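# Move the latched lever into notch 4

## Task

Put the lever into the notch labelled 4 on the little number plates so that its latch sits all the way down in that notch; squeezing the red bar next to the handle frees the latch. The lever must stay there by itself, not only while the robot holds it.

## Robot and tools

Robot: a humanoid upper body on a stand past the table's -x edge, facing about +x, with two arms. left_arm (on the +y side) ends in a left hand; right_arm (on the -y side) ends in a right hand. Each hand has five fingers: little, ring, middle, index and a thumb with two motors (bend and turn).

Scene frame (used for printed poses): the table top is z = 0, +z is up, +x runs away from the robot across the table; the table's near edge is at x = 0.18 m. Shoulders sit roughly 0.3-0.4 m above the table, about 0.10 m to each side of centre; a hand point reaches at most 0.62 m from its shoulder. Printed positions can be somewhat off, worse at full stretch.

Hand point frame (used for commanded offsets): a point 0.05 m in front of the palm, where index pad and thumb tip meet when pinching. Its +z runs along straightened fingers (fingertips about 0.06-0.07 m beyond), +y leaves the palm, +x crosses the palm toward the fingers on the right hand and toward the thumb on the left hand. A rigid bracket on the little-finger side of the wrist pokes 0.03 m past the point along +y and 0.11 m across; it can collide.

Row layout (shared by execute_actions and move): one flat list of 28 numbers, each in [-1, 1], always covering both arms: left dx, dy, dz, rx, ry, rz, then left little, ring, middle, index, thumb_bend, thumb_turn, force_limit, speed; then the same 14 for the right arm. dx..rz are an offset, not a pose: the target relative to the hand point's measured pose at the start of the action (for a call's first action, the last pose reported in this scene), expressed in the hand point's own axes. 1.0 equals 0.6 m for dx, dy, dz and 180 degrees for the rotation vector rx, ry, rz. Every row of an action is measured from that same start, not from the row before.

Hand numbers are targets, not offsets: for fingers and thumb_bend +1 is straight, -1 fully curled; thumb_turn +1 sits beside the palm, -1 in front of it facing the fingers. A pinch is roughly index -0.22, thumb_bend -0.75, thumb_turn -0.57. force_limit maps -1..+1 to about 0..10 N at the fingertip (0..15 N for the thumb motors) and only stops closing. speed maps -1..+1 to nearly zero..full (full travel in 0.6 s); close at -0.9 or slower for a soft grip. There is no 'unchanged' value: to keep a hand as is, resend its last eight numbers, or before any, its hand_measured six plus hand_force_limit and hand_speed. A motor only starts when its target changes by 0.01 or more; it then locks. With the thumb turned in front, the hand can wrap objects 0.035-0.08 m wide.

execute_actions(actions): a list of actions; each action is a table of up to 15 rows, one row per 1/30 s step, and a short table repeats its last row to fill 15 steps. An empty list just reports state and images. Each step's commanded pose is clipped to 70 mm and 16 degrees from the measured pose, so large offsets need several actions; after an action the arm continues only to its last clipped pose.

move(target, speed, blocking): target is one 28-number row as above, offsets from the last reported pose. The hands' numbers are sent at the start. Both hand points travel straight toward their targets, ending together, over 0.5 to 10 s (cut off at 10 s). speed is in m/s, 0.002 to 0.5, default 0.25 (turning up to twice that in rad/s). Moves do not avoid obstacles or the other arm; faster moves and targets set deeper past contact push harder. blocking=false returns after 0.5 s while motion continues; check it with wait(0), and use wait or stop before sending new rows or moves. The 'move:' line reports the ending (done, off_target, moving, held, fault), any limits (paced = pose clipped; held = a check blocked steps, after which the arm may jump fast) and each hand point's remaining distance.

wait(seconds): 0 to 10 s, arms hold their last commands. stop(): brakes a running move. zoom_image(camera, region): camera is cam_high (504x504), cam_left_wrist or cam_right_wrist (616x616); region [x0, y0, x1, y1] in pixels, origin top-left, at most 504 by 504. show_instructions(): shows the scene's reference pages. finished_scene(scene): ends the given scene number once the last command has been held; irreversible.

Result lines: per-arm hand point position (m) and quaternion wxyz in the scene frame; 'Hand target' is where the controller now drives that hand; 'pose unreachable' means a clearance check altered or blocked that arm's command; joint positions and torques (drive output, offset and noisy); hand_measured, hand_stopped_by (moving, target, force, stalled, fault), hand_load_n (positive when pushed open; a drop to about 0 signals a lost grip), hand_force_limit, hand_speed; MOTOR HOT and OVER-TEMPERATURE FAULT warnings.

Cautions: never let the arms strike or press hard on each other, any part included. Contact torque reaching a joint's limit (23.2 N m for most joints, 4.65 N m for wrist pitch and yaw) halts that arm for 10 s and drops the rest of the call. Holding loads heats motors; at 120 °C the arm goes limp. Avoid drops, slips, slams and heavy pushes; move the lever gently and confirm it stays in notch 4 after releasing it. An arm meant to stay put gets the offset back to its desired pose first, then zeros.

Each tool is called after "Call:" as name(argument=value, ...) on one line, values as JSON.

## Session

Call:
execute_actions(actions=[])

Scene clock: 0.00 s.
left_arm: end_effector_position=(+0.1358, +0.0827, +0.5313) hand_measured=(+1.000, +1.000, +1.000, +1.000, +1.000, +1.000) hand_load_n=(+0.0, +0.0, +0.0, +0.0, +0.0, +0.0) hand_stopped_by=(target, target, target, target, target, target) hand_force_limit=0.00 hand_speed=-0.80 end_effector_quat_wxyz=(+0.155, -0.032, -0.192, +0.968) | right_arm: end_effector_position=(+0.1368, -0.1654, +0.5277) hand_measured=(+1.000, +1.000, +1.000, +1.000, +1.000, +1.000) hand_load_n=(+0.0, +0.0, +0.0, +0.0, +0.0, +0.0) hand_stopped_by=(target, target, target, target, target, target) hand_force_limit=0.00 hand_speed=-0.80 end_effector_quat_wxyz=(+0.989, -0.089, +0.102, +0.055)
Joint positions: left_arm=[-0.187  0.514  0.202 -0.575 -0.611 -1.048 -0.389] | right_arm=[-0.013 -0.541 -0.166 -0.552  0.696 -1.031  0.284]
Joint velocities: left_arm=[ 0.002  0.    -0.002 -0.012 -0.003  0.     0.   ] | right_arm=[ 0.011 -0.008 -0.009 -0.002 -0.002  0.     0.   ]
Joint torques (N m, as the arm reports them, + toward a larger angle): no reading
Hand target (left_arm): +0.136, +0.083, +0.531; +0.155, -0.032, -0.192, +0.968
Hand target (right_arm): +0.137, -0.165, +0.528; +0.989, -0.089, +0.102, +0.055

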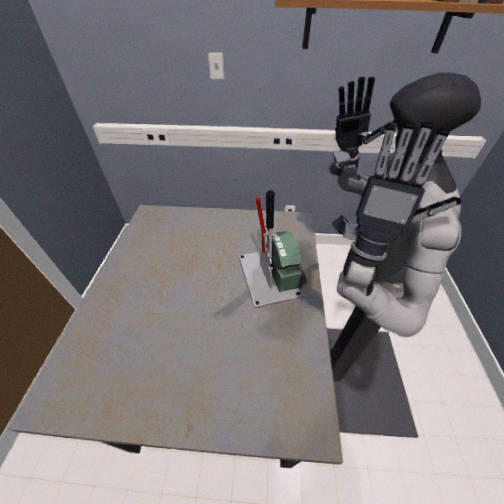

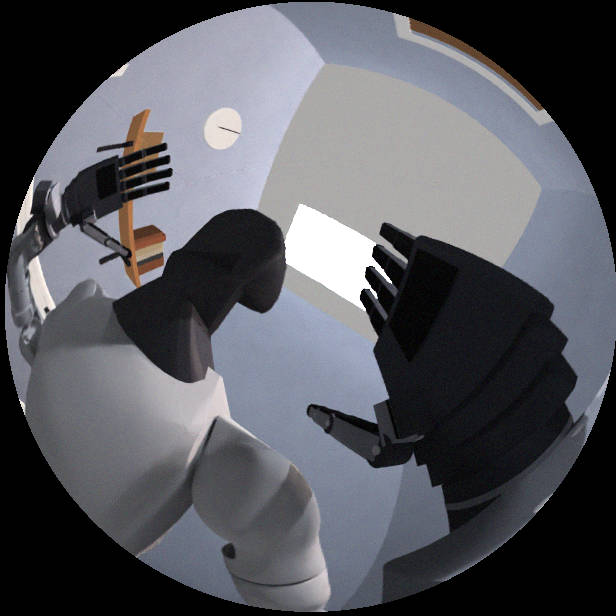

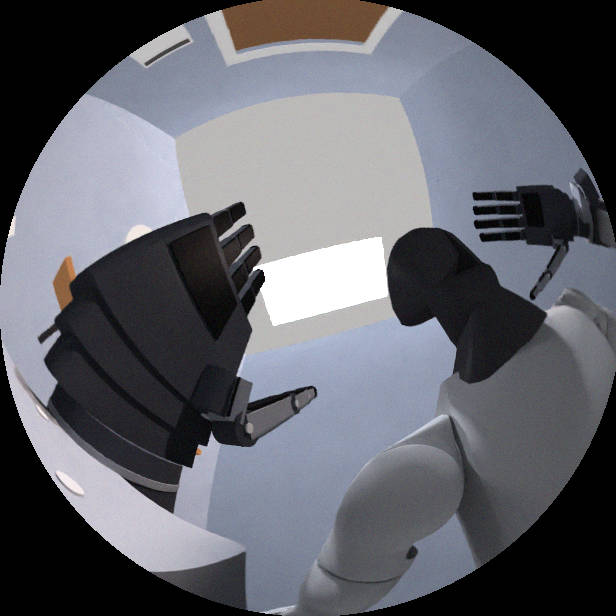

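Call:
move(target=[0,0,0,0,0,0,1,1,1,1,1,1,0,-0.8,0.39,0.05,-0.28,-0.047,0.419,0.11,1,1,1,1,1,-1,0.6,0.5])

Call:
zoom_image(camera="cam_high", region=[210,160,350,300])

Call:
zoom_image(camera="cam_right_wrist", region=[230,20,510,200])

Scene clock: 8.07 s.
left_arm: end_effector_position=(+0.1358, +0.0827, +0.5313) hand_measured=(+1.000, +1.000, +1.000, +1.000, +1.000, +1.000) hand_load_n=(+0.0, +0.0, +0.0, +0.0, +0.0, +0.0) hand_stopped_by=(target, target, target, target, target, target) hand_force_limit=0.00 hand_speed=-0.80 end_effector_quat_wxyz=(+0.155, -0.032, -0.192, +0.968) | right_arm: end_effector_position=(+0.3245, -0.1395, +0.3114) hand_measured=(+1.000, +1.000, +1.000, +1.000, +1.000, -1.000) hand_load_n=(+0.0, +0.0, +0.0, +0.0, +0.0, +0.0) hand_stopped_by=(target, target, target, target, target, target) hand_force_limit=0.60 hand_speed=0.50 end_effector_quat_wxyz=(+0.688, -0.159, +0.687, +0.169)
Joint positions: left_arm=[-0.187  0.514  0.202 -0.575 -0.611 -1.048 -0.389] | right_arm=[-0.015 -0.943  0.146 -0.241  0.863 -0.19   0.303]
Joint velocities: left_arm=[-0.008 -0.011  0.015  0.005  0.002  0.     0.   ] | right_arm=[ 0.    -0.002  0.005  0.006 -0.002  0.008  0.   ]
Joint torques (N m, as the arm reports them, + toward a larger angle): left_arm=[-2.33  0.79  1.17 -0.65 -1.15  0.05  0.17] | right_arm=[-2.35 -3.66 -2.73 -2.24 -0.3  -0.56 -0.04]
Hand target (left_arm): +0.136, +0.083, +0.531; +0.155, -0.032, -0.192, +0.968
Hand target (right_arm): +0.325, -0.140, +0.311; +0.688, -0.156, +0.688, +0.170
Off the commanded pose (left_arm): 0.000 m, 0 deg.
Off the commanded pose (right_arm): 0.008 m, 2 deg.
move: off_target (right_arm)

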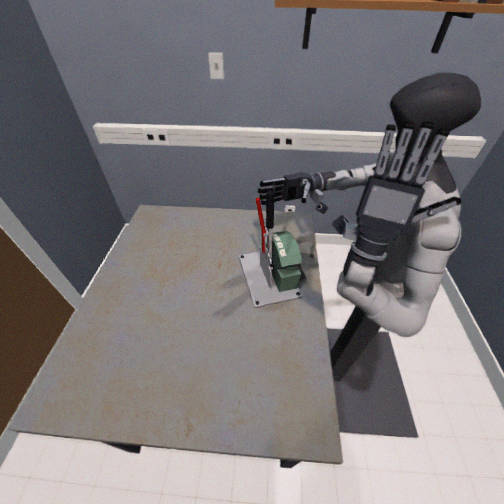

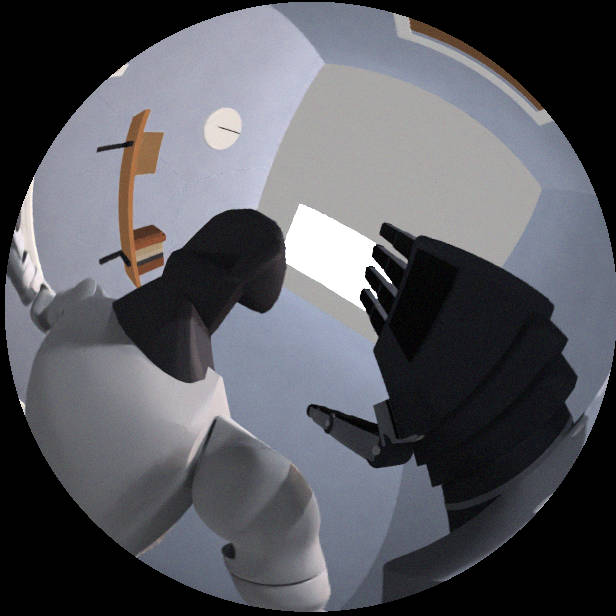

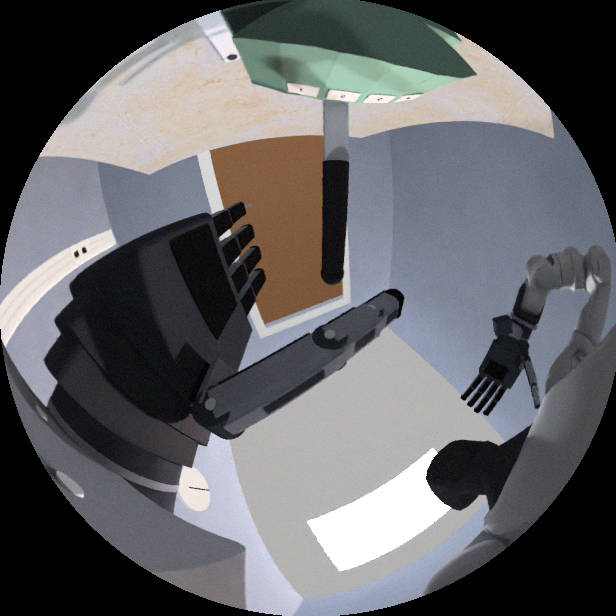

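Region (210, 160, 350, 300) of cam_high's 504x504 image, scaled by 3.600, with more detail than that image has.

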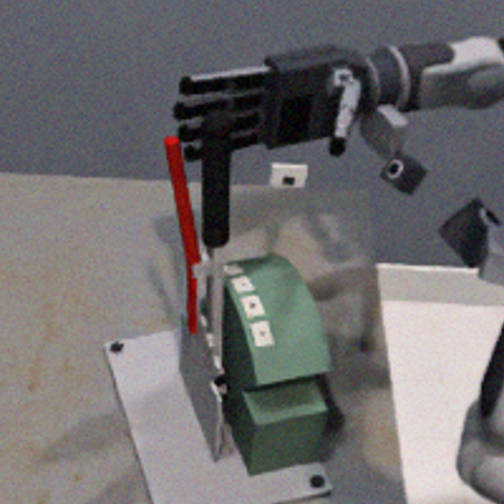

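Region (230, 20, 510, 200) of cam_right_wrist's 616x616 image, scaled by 1.800, with more detail than that image has; it fills the top 324 rows of this view, and the rest is white.

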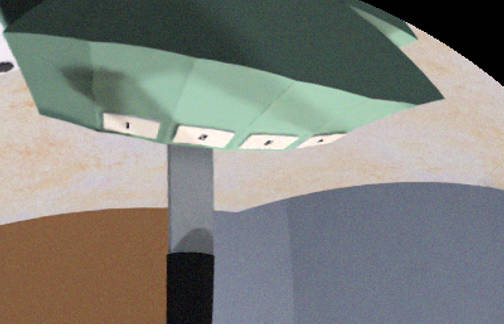

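Call:
move(target=[0,0,0,0,0,0,1,1,1,1,1,1,0,-0.8,0.035,0.06,0.11,0.02,0,0.04,1,1,1,1,1,-1,0.6,0.5], speed=0.08)

Call:
zoom_image(camera="cam_high", region=[210,160,350,300])

Scene clock: 12.80 s.
left_arm: end_effector_position=(+0.1358, +0.0827, +0.5313) hand_measured=(+1.000, +1.000, +1.000, +1.000, +1.000, +1.000) hand_load_n=(+0.0, +0.0, +0.0, +0.0, +0.0, +0.0) hand_stopped_by=(target, target, target, target, target, target) hand_force_limit=0.00 hand_speed=-0.80 end_effector_quat_wxyz=(+0.155, -0.032, -0.192, +0.968) | right_arm: end_effector_position=(+0.3688, -0.0790, +0.2970) hand_measured=(+1.000, +1.000, +1.000, +1.000, +1.000, -1.000) hand_load_n=(+0.0, +0.0, +0.0, +0.0, +0.0, +0.0) hand_stopped_by=(target, target, target, target, target, target) hand_force_limit=0.60 hand_speed=0.50 end_effector_quat_wxyz=(+0.686, -0.093, +0.696, +0.191)
Joint positions: left_arm=[-0.187  0.514  0.202 -0.575 -0.611 -1.048 -0.389] | right_arm=[-0.263 -0.663  0.386 -0.193  0.732 -0.065  0.043]
Joint velocities: left_arm=[ 0.003 -0.017  0.005  0.005 -0.005  0.     0.   ] | right_arm=[-0.002 -0.008  0.005 -0.002 -0.002  0.     0.   ]
Joint torques (N m, as the arm reports them, + toward a larger angle): left_arm=[-2.23  0.89  1.32 -0.73 -1.05  0.07  0.17] | right_arm=[-2.92 -2.34 -2.14 -2.94 -0.8  -0.66 -0.03]
Hand target (left_arm): +0.136, +0.083, +0.531; +0.155, -0.032, -0.192, +0.968
Hand target (right_arm): +0.369, -0.079, +0.296; +0.686, -0.094, +0.697, +0.188
Off the commanded pose (left_arm): 0.000 m, 0 deg.
Off the commanded pose (right_arm): 0.006 m, 1 deg.
move: off_target (right_arm)

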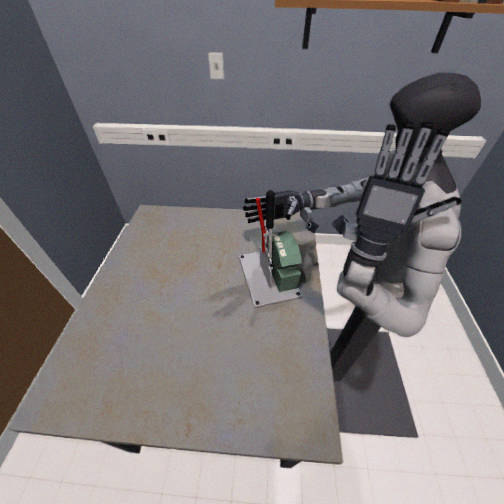

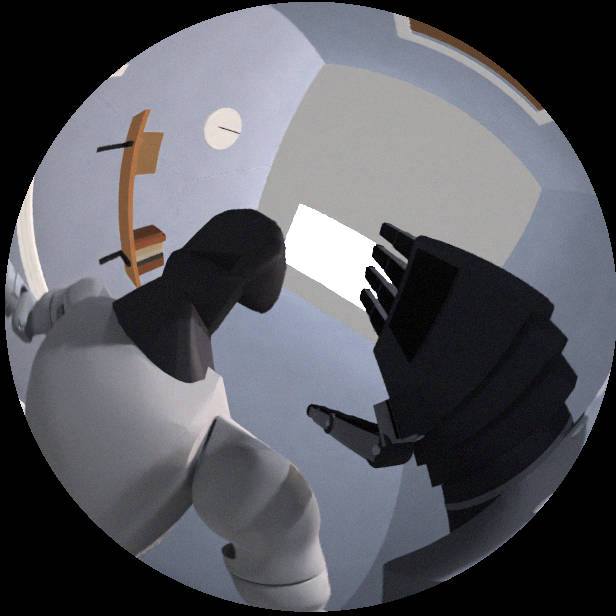

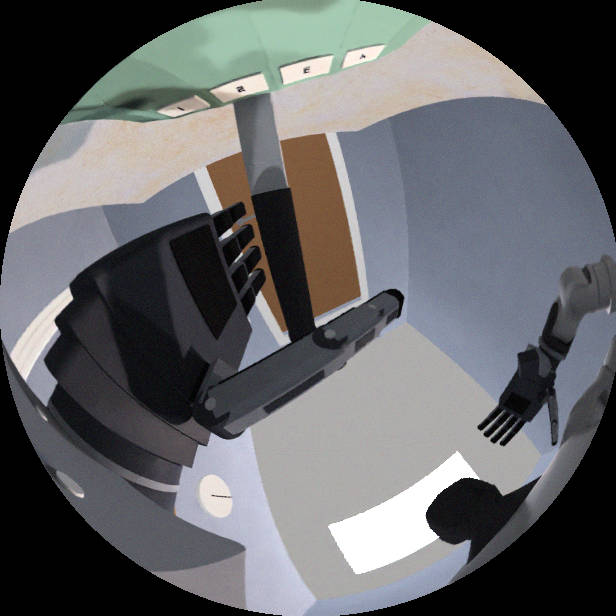

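Region (210, 160, 350, 300) of cam_high's 504x504 image, scaled by 3.600, with more detail than that image has.

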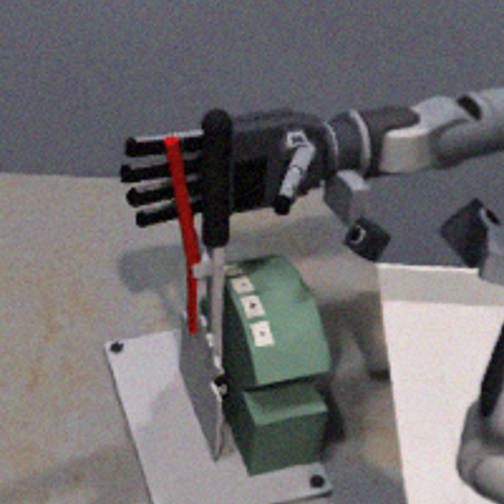

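Call:
move(target=[0,0,0,0,0,0,1,1,1,1,1,1,0,-0.8,0,0.03,0.06,0,0,0,1,1,1,1,1,-1,0.6,0.5], speed=0.06)

Call:
move(target=[0,0,0,0,0,0,1,1,1,1,1,1,0,-0.8,0,0,0,0,0,0,-1,-1,-1,-1,0.1,-1,0.6,-0.2])

Call:
move(target=[0,0,0,0,0,0,1,1,1,1,1,1,0,-0.8,0.02,0.085,-0.01,0,0,-0.065,-1,-1,-1,-1,0.1,-1,0.6,-0.2], speed=0.05)

Call:
zoom_image(camera="cam_high", region=[210,160,350,300])

Scene clock: 16.40 s.
left_arm: end_effector_position=(+0.1358, +0.0827, +0.5313) hand_measured=(+1.000, +1.000, +1.000, +1.000, +1.000, +1.000) hand_load_n=(+0.0, +0.0, +0.0, +0.0, +0.0, +0.0) hand_stopped_by=(target, target, target, target, target, target) hand_force_limit=0.00 hand_speed=-0.80 end_effector_quat_wxyz=(+0.155, -0.032, -0.192, +0.968) | right_arm: end_effector_position=(+0.3958, -0.0514, +0.3018) hand_measured=(+1.000, +1.000, +1.000, +1.000, +1.000, -1.000) hand_load_n=(+0.0, +0.0, +0.0, +0.0, +0.0, +0.0) hand_stopped_by=(target, target, target, target, target, target) hand_force_limit=0.60 hand_speed=0.50 end_effector_quat_wxyz=(+0.688, -0.091, +0.695, +0.190)
Joint positions: left_arm=[-0.187  0.514  0.202 -0.575 -0.611 -1.048 -0.389] | right_arm=[-0.42  -0.556  0.454 -0.109  0.691 -0.005 -0.032]
Joint velocities: left_arm=[-0.006  0.     0.005  0.005  0.003  0.     0.   ] | right_arm=[-0.015 -0.006  0.    -0.002  0.     0.    -0.003]
Joint torques (N m, as the arm reports them, + toward a larger angle): left_arm=[-2.34  0.9   1.19 -0.67 -1.11  0.05  0.19] | right_arm=[-3.51 -1.15 -1.56 -2.99 -0.77 -0.63  0.04]
Hand target (left_arm): +0.136, +0.083, +0.531; +0.155, -0.032, -0.192, +0.968
Hand target (right_arm): +0.396, -0.050, +0.301; +0.687, -0.093, +0.695, +0.190
Off the commanded pose (left_arm): 0.000 m, 0 deg.
Off the commanded pose (right_arm): 0.004 m, 0 deg.
move: off_target (right_arm)

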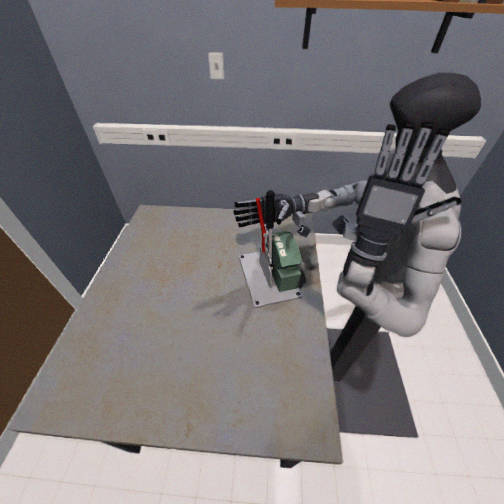

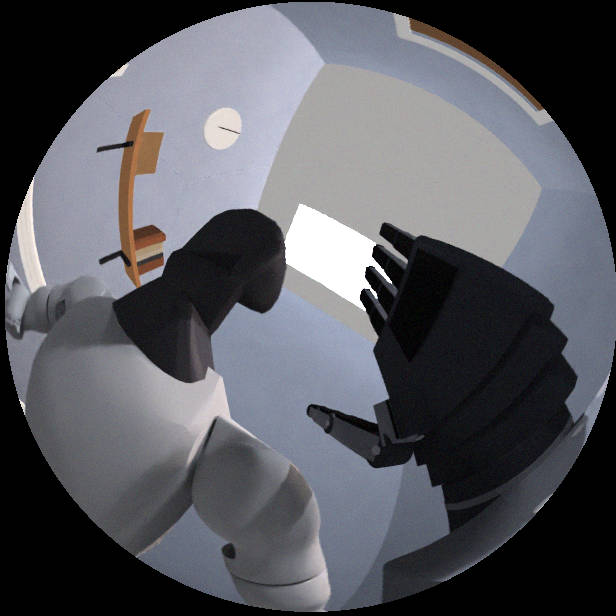

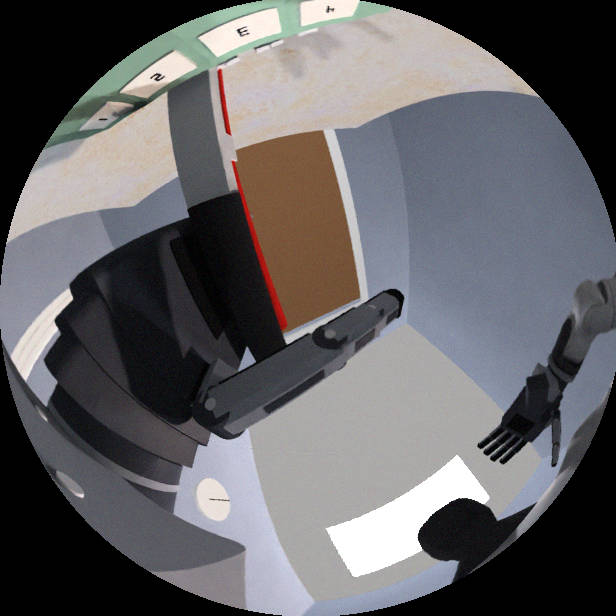

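Scene clock: 18.17 s.
left_arm: end_effector_position=(+0.1358, +0.0827, +0.5313) hand_measured=(+1.000, +1.000, +1.000, +1.000, +1.000, +1.000) hand_load_n=(+0.0, +0.0, +0.0, +0.0, +0.0, +0.0) hand_stopped_by=(target, target, target, target, target, target) hand_force_limit=0.00 hand_speed=-0.80 end_effector_quat_wxyz=(+0.155, -0.032, -0.192, +0.968) | right_arm: end_effector_position=(+0.4015, -0.0500, +0.3043) hand_measured=(-1.000, -1.000, -0.724, -0.998, +0.104, -1.000) hand_load_n=(+0.0, +0.0, +8.0, +5.5, +6.0, +1.0) hand_stopped_by=(target, target, force, target, target, target) hand_force_limit=0.60 hand_speed=-0.20 end_effector_quat_wxyz=(+0.688, -0.089, +0.695, +0.187)
Joint positions: left_arm=[-0.187  0.514  0.202 -0.575 -0.611 -1.048 -0.389] | right_arm=[-0.446 -0.544  0.454 -0.099  0.691  0.013 -0.044]
Joint velocities: left_arm=[ 0.008 -0.003  0.009 -0.012  0.005  0.     0.   ] | right_arm=[-0.011  0.008  0.017  0.003 -0.003  0.     0.   ]
Joint torques (N m, as the arm reports them, + toward a larger angle): left_arm=[-2.3   1.    1.26 -0.74 -1.16  0.06  0.16] | right_arm=[-2.1  -2.43 -2.2  -4.32 -0.65 -1.25  0.77]
Hand target (left_arm): +0.136, +0.083, +0.531; +0.155, -0.032, -0.192, +0.968
Hand target (right_arm): +0.396, -0.051, +0.302; +0.688, -0.091, +0.695, +0.190
Off the commanded pose (left_arm): 0.000 m, 0 deg.
Off the commanded pose (right_arm): 0.006 m, 0 deg.
move: off_target (right_arm)

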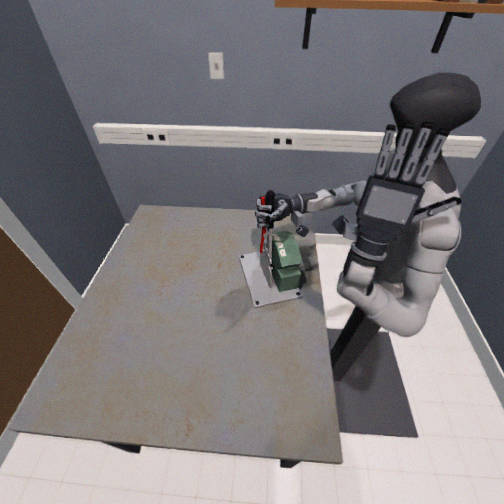

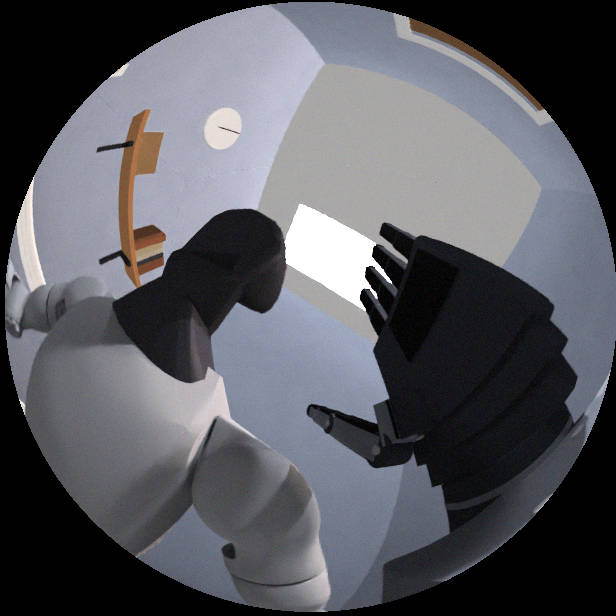

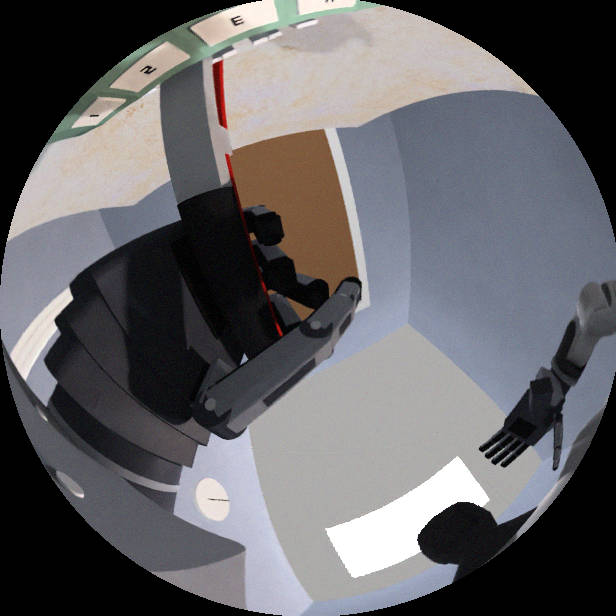

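Scene clock: 20.43 s.
left_arm: end_effector_position=(+0.1358, +0.0827, +0.5313) hand_measured=(+1.000, +1.000, +1.000, +1.000, +1.000, +1.000) hand_load_n=(+0.0, +0.0, +0.0, +0.0, +0.0, +0.0) hand_stopped_by=(target, target, target, target, target, target) hand_force_limit=0.00 hand_speed=-0.80 end_effector_quat_wxyz=(+0.155, -0.032, -0.192, +0.968) | right_arm: end_effector_position=(+0.4086, -0.0470, +0.3023) hand_measured=(-1.000, -0.998, -0.724, -0.998, +0.104, -1.000) hand_load_n=(+7.0, +11.0, +8.0, +7.0, +6.0, +1.0) hand_stopped_by=(target, target, force, target, target, target) hand_force_limit=0.60 hand_speed=-0.20 end_effector_quat_wxyz=(+0.695, -0.069, +0.707, +0.112)
Joint positions: left_arm=[-0.187  0.514  0.202 -0.575 -0.611 -1.048 -0.389] | right_arm=[-0.49  -0.589  0.597 -0.189  0.663  0.035 -0.354]
Joint velocities: left_arm=[ 0.006  0.006 -0.008  0.006  0.003  0.     0.   ] | right_arm=[-0.055 -0.078  0.117  0.     0.084 -0.065 -0.099]
Joint torques (N m, as the arm reports them, + toward a larger angle): left_arm=[-2.4   0.86  1.18 -0.69 -1.15  0.07  0.16] | right_arm=[-2.91 -2.75  6.9  -9.51 -6.03 -0.41  2.23]
Hand target (left_arm): +0.136, +0.083, +0.531; +0.155, -0.032, -0.192, +0.968
Hand target (right_arm): +0.377, -0.007, +0.300; +0.704, -0.155, +0.682, +0.122
Off the commanded pose (left_arm): 0.000 m, 0 deg.
Off the commanded pose (right_arm): 0.054 m, 11 deg.
move: off_target (right_arm)

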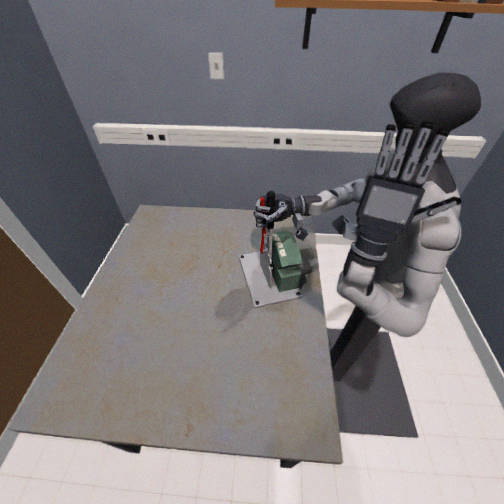

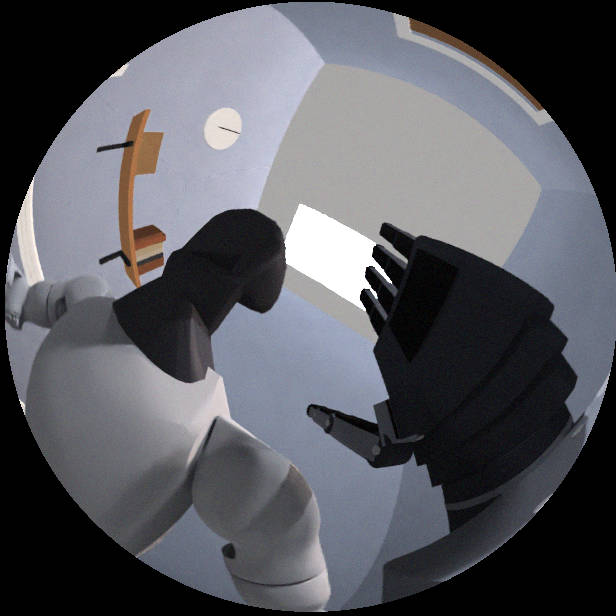

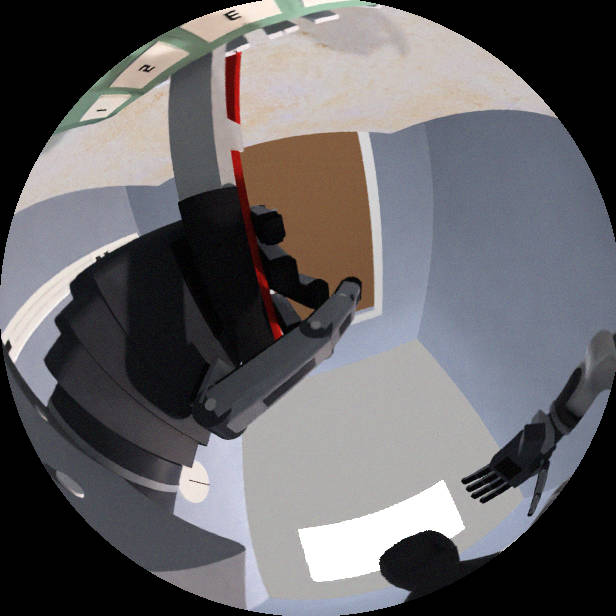

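Region (210, 160, 350, 300) of cam_high's 504x504 image, scaled by 3.600, with more detail than that image has.

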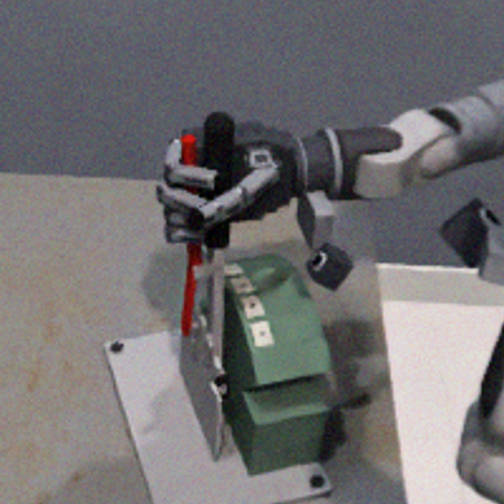

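Call:
move(target=[0,0,0,0,0,0,1,1,1,1,1,1,0,-0.8,0,0,-0.06,-0.05,0,0.02,-0.75,-0.75,-0.75,-0.75,0.3,-1,0.6,-0.2], speed=0.04)

Call:
zoom_image(camera="cam_high", region=[210,160,350,300])

Scene clock: 25.57 s.
left_arm: end_effector_position=(+0.1358, +0.0827, +0.5313) hand_measured=(+1.000, +1.000, +1.000, +1.000, +1.000, +1.000) hand_load_n=(+0.0, +0.0, +0.0, +0.0, +0.0, +0.0) hand_stopped_by=(target, target, target, target, target, target) hand_force_limit=0.00 hand_speed=-0.80 end_effector_quat_wxyz=(+0.155, -0.032, -0.192, +0.968) | right_arm: end_effector_position=(+0.3942, -0.0512, +0.3030) hand_measured=(-0.750, -0.750, -0.750, -0.750, +0.300, -1.000) hand_load_n=(+7.0, +7.0, +4.0, +2.5, +0.0, +0.0) hand_stopped_by=(target, target, target, target, target, target) hand_force_limit=0.60 hand_speed=-0.20 end_effector_quat_wxyz=(+0.685, -0.099, +0.702, +0.168)
Joint positions: left_arm=[-0.187  0.514  0.202 -0.575 -0.611 -1.048 -0.389] | right_arm=[-0.448 -0.65   0.536 -0.172  0.737 -0.004 -0.145]
Joint velocities: left_arm=[ 0.     0.011 -0.003 -0.011 -0.005  0.     0.   ] | right_arm=[ 0.002  0.    -0.015  0.002 -0.003  0.012  0.016]
Joint torques (N m, as the arm reports them, + toward a larger angle): left_arm=[-2.4   1.    1.2  -0.7  -1.16  0.06  0.2 ] | right_arm=[ 1.15 -5.94 -2.94 -7.64 -0.07 -2.4   2.09]
Hand target (left_arm): +0.136, +0.083, +0.531; +0.155, -0.032, -0.192, +0.968
Hand target (right_arm): +0.375, -0.053, +0.302; +0.683, -0.101, +0.698, +0.189
Off the commanded pose (left_arm): 0.000 m, 0 deg.
Off the commanded pose (right_arm): 0.021 m, 2 deg.
move: off_target (right_arm)

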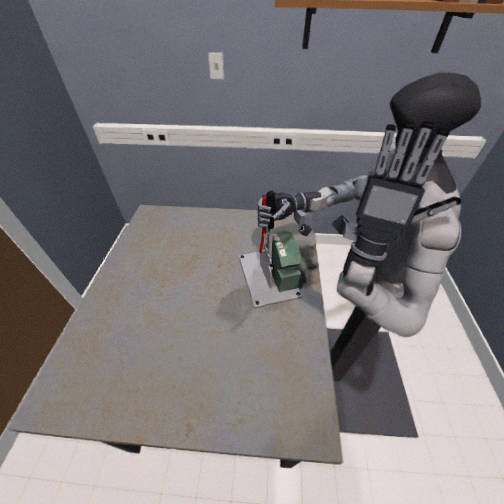

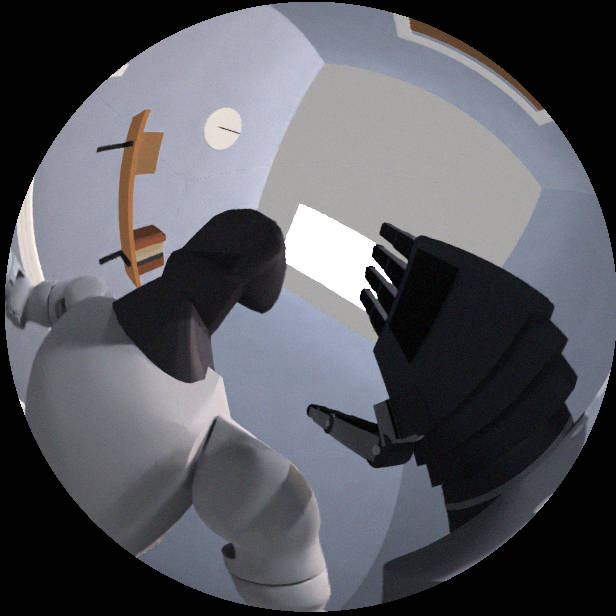

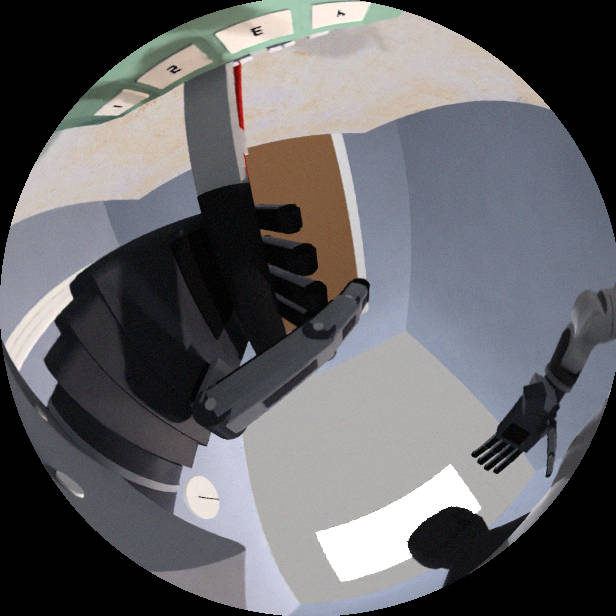

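Region (210, 160, 350, 300) of cam_high's 504x504 image, scaled by 3.600, with more detail than that image has.

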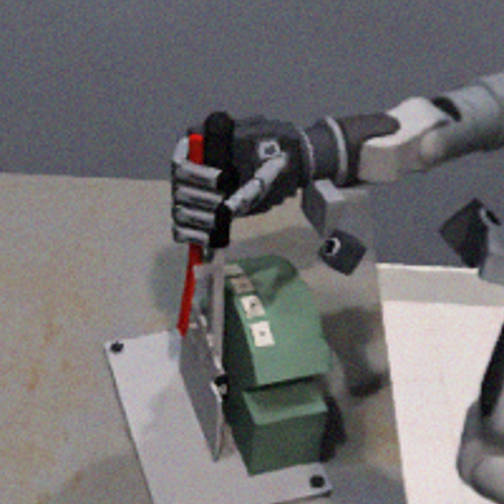

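Use actions to keep the pull.

Call:
execute_actions(actions=[[[0,0,0,0,0,0,1,1,1,1,1,1,0,-0.8,0.005,0.035,-0.028,-0.015,-0.02,-0.02,-0.75,-0.75,-0.85,-0.9,0.3,-1,1,-0.2]],[[0,0,0,0,0,0,1,1,1,1,1,1,0,-0.8,0.005,0.04,-0.028,-0.015,-0.01,-0.025,-0.75,-0.75,-0.85,-0.9,0.3,-1,1,-0.2]],[[0,0,0,0,0,0,1,1,1,1,1,1,0,-0.8,0.005,0.04,-0.028,-0.015,-0.01,-0.025,-0.75,-0.75,-0.85,-0.9,0.3,-1,1,-0.2]]])

Scene clock: 30.97 s.
left_arm: end_effector_position=(+0.1358, +0.0827, +0.5313) hand_measured=(+1.000, +1.000, +1.000, +1.000, +1.000, +1.000) hand_load_n=(+0.0, +0.0, +0.0, +0.0, +0.0, +0.0) hand_stopped_by=(target, target, target, target, target, target) hand_force_limit=0.00 hand_speed=-0.80 end_effector_quat_wxyz=(+0.155, -0.032, -0.192, +0.968) | right_arm: end_effector_position=(+0.3932, -0.0353, +0.3010) hand_measured=(-0.750, -0.750, -0.848, -0.870, +0.300, -1.000) hand_load_n=(+0.0, +0.0, +4.5, +8.0, +0.0, +0.0) hand_stopped_by=(target, target, target, force, target, target) hand_force_limit=1.00 hand_speed=-0.20 end_effector_quat_wxyz=(+0.721, -0.133, +0.673, +0.093)
Joint positions: left_arm=[-0.187  0.514  0.202 -0.575 -0.611 -1.048 -0.389] | right_arm=[-0.459 -0.595  0.606 -0.173  0.506 -0.034 -0.277]
Joint velocities: left_arm=[ 0.008  0.012 -0.014 -0.017  0.005  0.     0.   ] | right_arm=[ 0.006  0.005  0.02   0.003  0.003  0.    -0.006]
Joint torques (N m, as the arm reports them, + toward a larger angle): left_arm=[-2.22  0.98  1.26 -0.7  -1.11  0.07  0.17] | right_arm=[-0.35 -3.65  0.6  -7.01 -2.35 -2.18  1.31]
Hand target (left_arm): +0.136, +0.083, +0.531; +0.155, -0.032, -0.192, +0.968
Hand target (right_arm): +0.372, -0.024, +0.299; +0.724, -0.159, +0.662, +0.109
Off the commanded pose (left_arm): 0.000 m, 0 deg.
Off the commanded pose (right_arm): 0.025 m, 4 deg.

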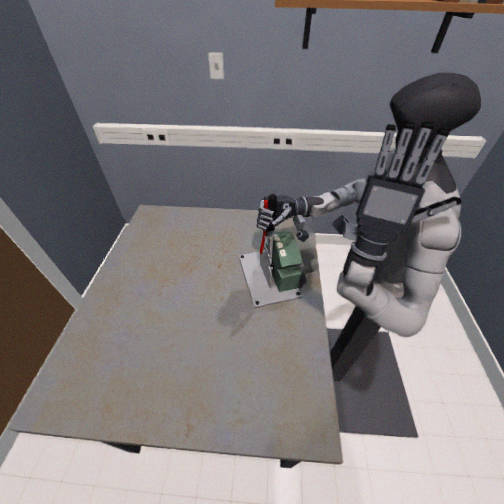

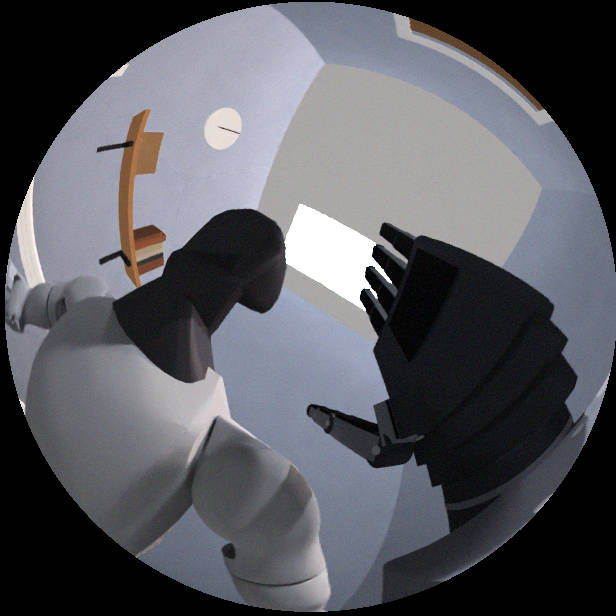

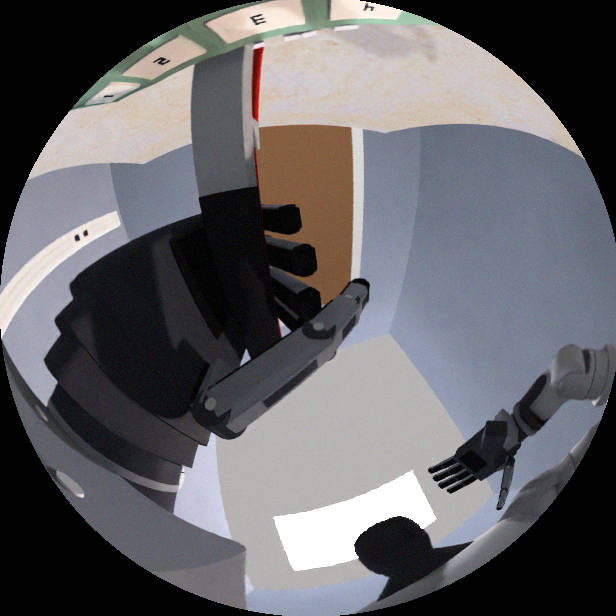

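Free.

Call:
move(target=[0,0,0,0,0,0,1,1,1,1,1,1,0,-0.8,0.025,0.16,-0.05,-0.04,0,-0.07,-0.75,-0.75,-0.85,-0.9,0.3,-1,1,-0.2], speed=0.06)

Scene clock: 35.40 s.
left_arm: end_effector_position=(+0.1358, +0.0827, +0.5313) hand_measured=(+1.000, +1.000, +1.000, +1.000, +1.000, +1.000) hand_load_n=(+0.0, +0.0, +0.0, +0.0, +0.0, +0.0) hand_stopped_by=(target, target, target, target, target, target) hand_force_limit=0.00 hand_speed=-0.80 end_effector_quat_wxyz=(+0.155, -0.032, -0.192, +0.968) | right_arm: end_effector_position=(+0.3725, +0.0217, +0.2904) hand_measured=(-0.750, -0.750, -0.848, -0.872, +0.300, -1.000) hand_load_n=(+0.0, +0.0, +6.0, +5.5, +0.0, +0.0) hand_stopped_by=(target, target, target, force, target, target) hand_force_limit=1.00 hand_speed=-0.20 end_effector_quat_wxyz=(+0.728, -0.219, +0.650, +0.007)
Joint positions: left_arm=[-0.187  0.514  0.202 -0.575 -0.611 -1.048 -0.389] | right_arm=[-0.563 -0.56   0.855 -0.312  0.283  0.196 -0.545]
Joint velocities: left_arm=[ 0.003 -0.003 -0.008  0.008 -0.002  0.     0.   ] | right_arm=[-0.026 -0.003  0.026  0.014  0.002  0.003 -0.025]
Joint torques (N m, as the arm reports them, + toward a larger angle): left_arm=[-2.37  0.93  1.22 -0.63 -1.07  0.07  0.17] | right_arm=[ 0.   -0.9   4.53 -7.92 -1.66 -1.78  1.38]
Hand target (left_arm): +0.136, +0.083, +0.531; +0.155, -0.032, -0.192, +0.968
Hand target (right_arm): +0.340, +0.044, +0.284; +0.721, -0.244, +0.647, +0.056
Off the commanded pose (left_arm): 0.000 m, 0 deg.
Off the commanded pose (right_arm): 0.045 m, 7 deg.
move: off_target (right_arm)

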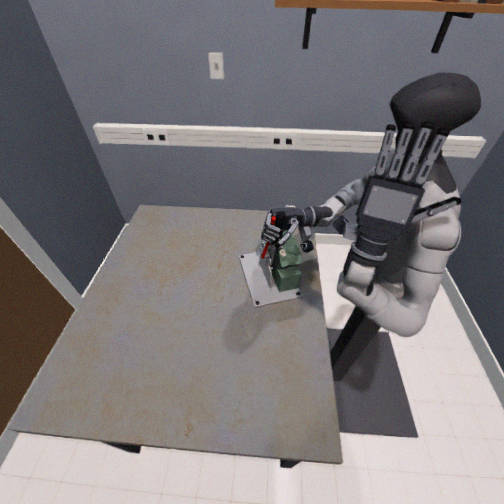

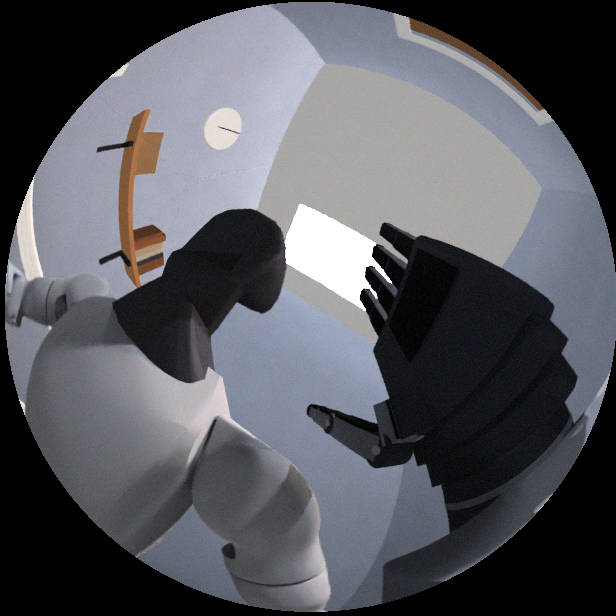

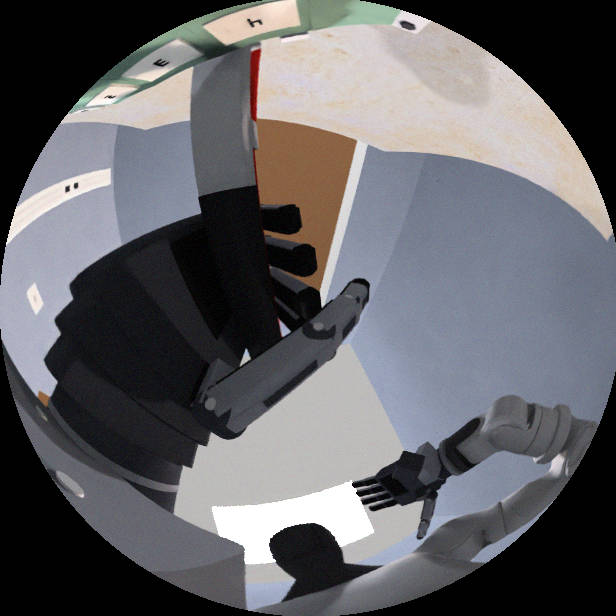

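Call:
execute_actions(actions=[[[0,0,0,0,0,0,1,1,1,1,1,1,0,-0.8,0.005,0.09,-0.02,-0.06,0,0,-0.75,-0.75,-0.85,-0.9,0.3,-1,1,-0.2]],[[0,0,0,0,0,0,1,1,1,1,1,1,0,-0.8,0.005,0.09,0,-0.05,0,-0.01,0.4,0.4,0.4,0.4,0.3,-1,1,0.3]],[[0,0,0,0,0,0,1,1,1,1,1,1,0,-0.8,0.005,0.09,0,-0.05,0,-0.01,0.4,0.4,0.4,0.4,0.3,-1,1,0.3]],[[0,0,0,0,0,0,1,1,1,1,1,1,0,-0.8,0.005,0.09,0,-0.05,0,-0.01,0.4,0.4,0.4,0.4,0.3,-1,1,0.3]]])

Call:
zoom_image(camera="cam_high", region=[210,160,350,300])

Scene clock: 42.03 s.
left_arm: end_effector_position=(+0.1358, +0.0827, +0.5313) hand_measured=(+1.000, +1.000, +1.000, +1.000, +1.000, +1.000) hand_load_n=(+0.0, +0.0, +0.0, +0.0, +0.0, +0.0) hand_stopped_by=(target, target, target, target, target, target) hand_force_limit=0.00 hand_speed=-0.80 end_effector_quat_wxyz=(+0.155, -0.032, -0.192, +0.968) | right_arm: end_effector_position=(+0.3677, +0.0764, +0.2619) hand_measured=(+0.400, +0.400, +0.400, +0.400, +0.300, -1.000) hand_load_n=(+0.0, +0.0, +0.0, +0.0, +0.0, +3.0) hand_stopped_by=(target, target, target, target, target, target) hand_force_limit=1.00 hand_speed=0.30 end_effector_quat_wxyz=(+0.715, -0.349, +0.606, +0.020)
Joint positions: left_arm=[-0.187  0.514  0.202 -0.575 -0.611 -1.048 -0.389] | right_arm=[-0.79  -0.507  1.052 -0.078  0.25   0.128 -0.448]
Joint velocities: left_arm=[ 0.    -0.018 -0.003  0.014  0.009  0.     0.   ] | right_arm=[-0.052 -0.032  0.063  0.003  0.058 -0.025 -0.056]
Joint torques (N m, as the arm reports them, + toward a larger angle): left_arm=[-2.32  0.95  1.2  -0.72 -1.12  0.07  0.15] | right_arm=[-5.32  8.48  5.05 -0.37 -1.16  1.21  3.05]
Hand target (left_arm): +0.136, +0.083, +0.531; +0.155, -0.032, -0.192, +0.968
Hand target (right_arm): +0.339, +0.112, +0.239; +0.683, -0.400, +0.608, +0.062
Off the commanded pose (left_arm): 0.000 m, 0 deg.
Off the commanded pose (right_arm): 0.053 m, 9 deg.

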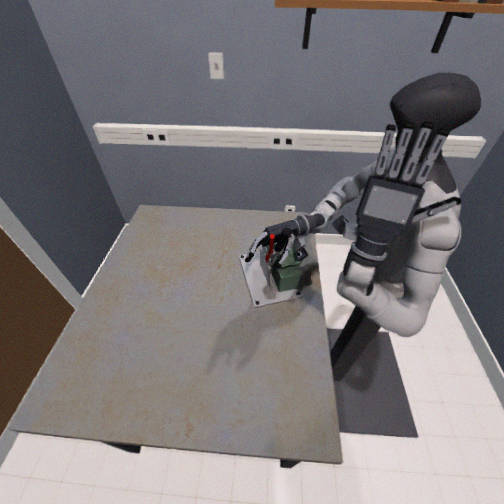

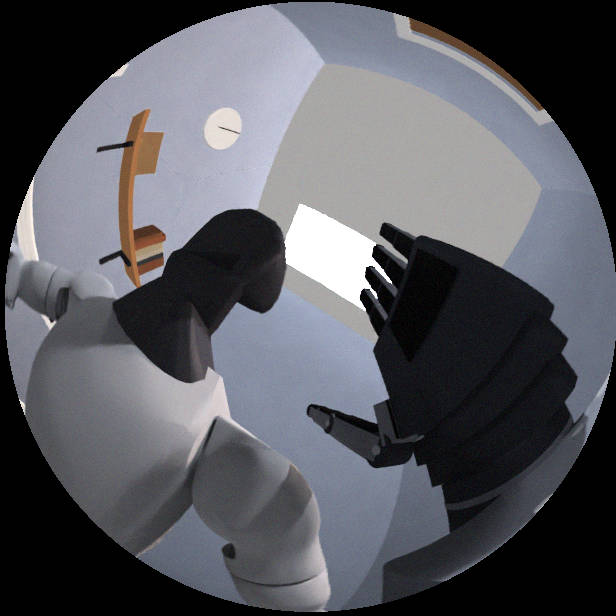

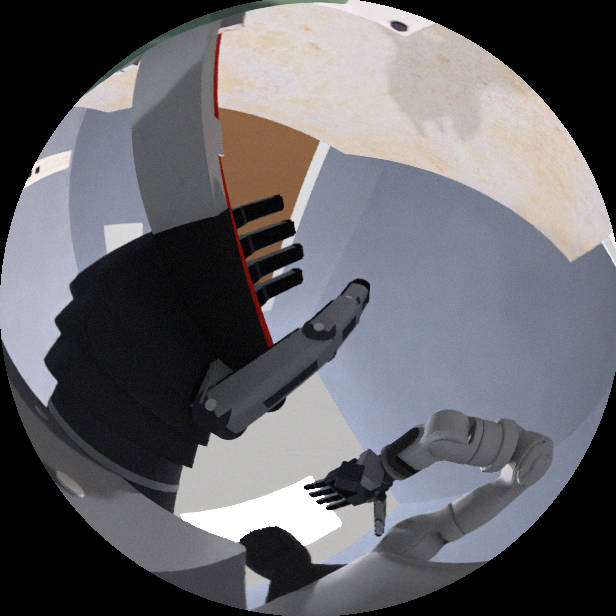

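Region (210, 160, 350, 300) of cam_high's 504x504 image, scaled by 3.600, with more detail than that image has.

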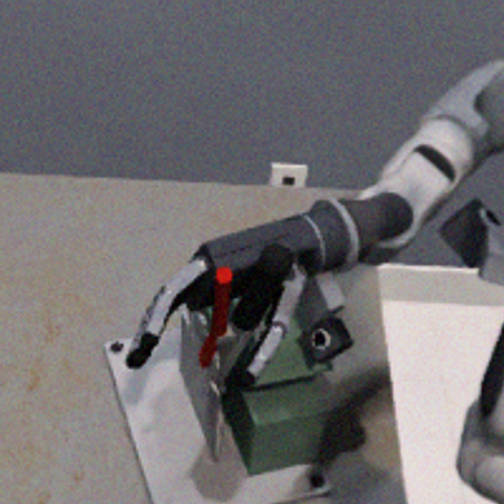

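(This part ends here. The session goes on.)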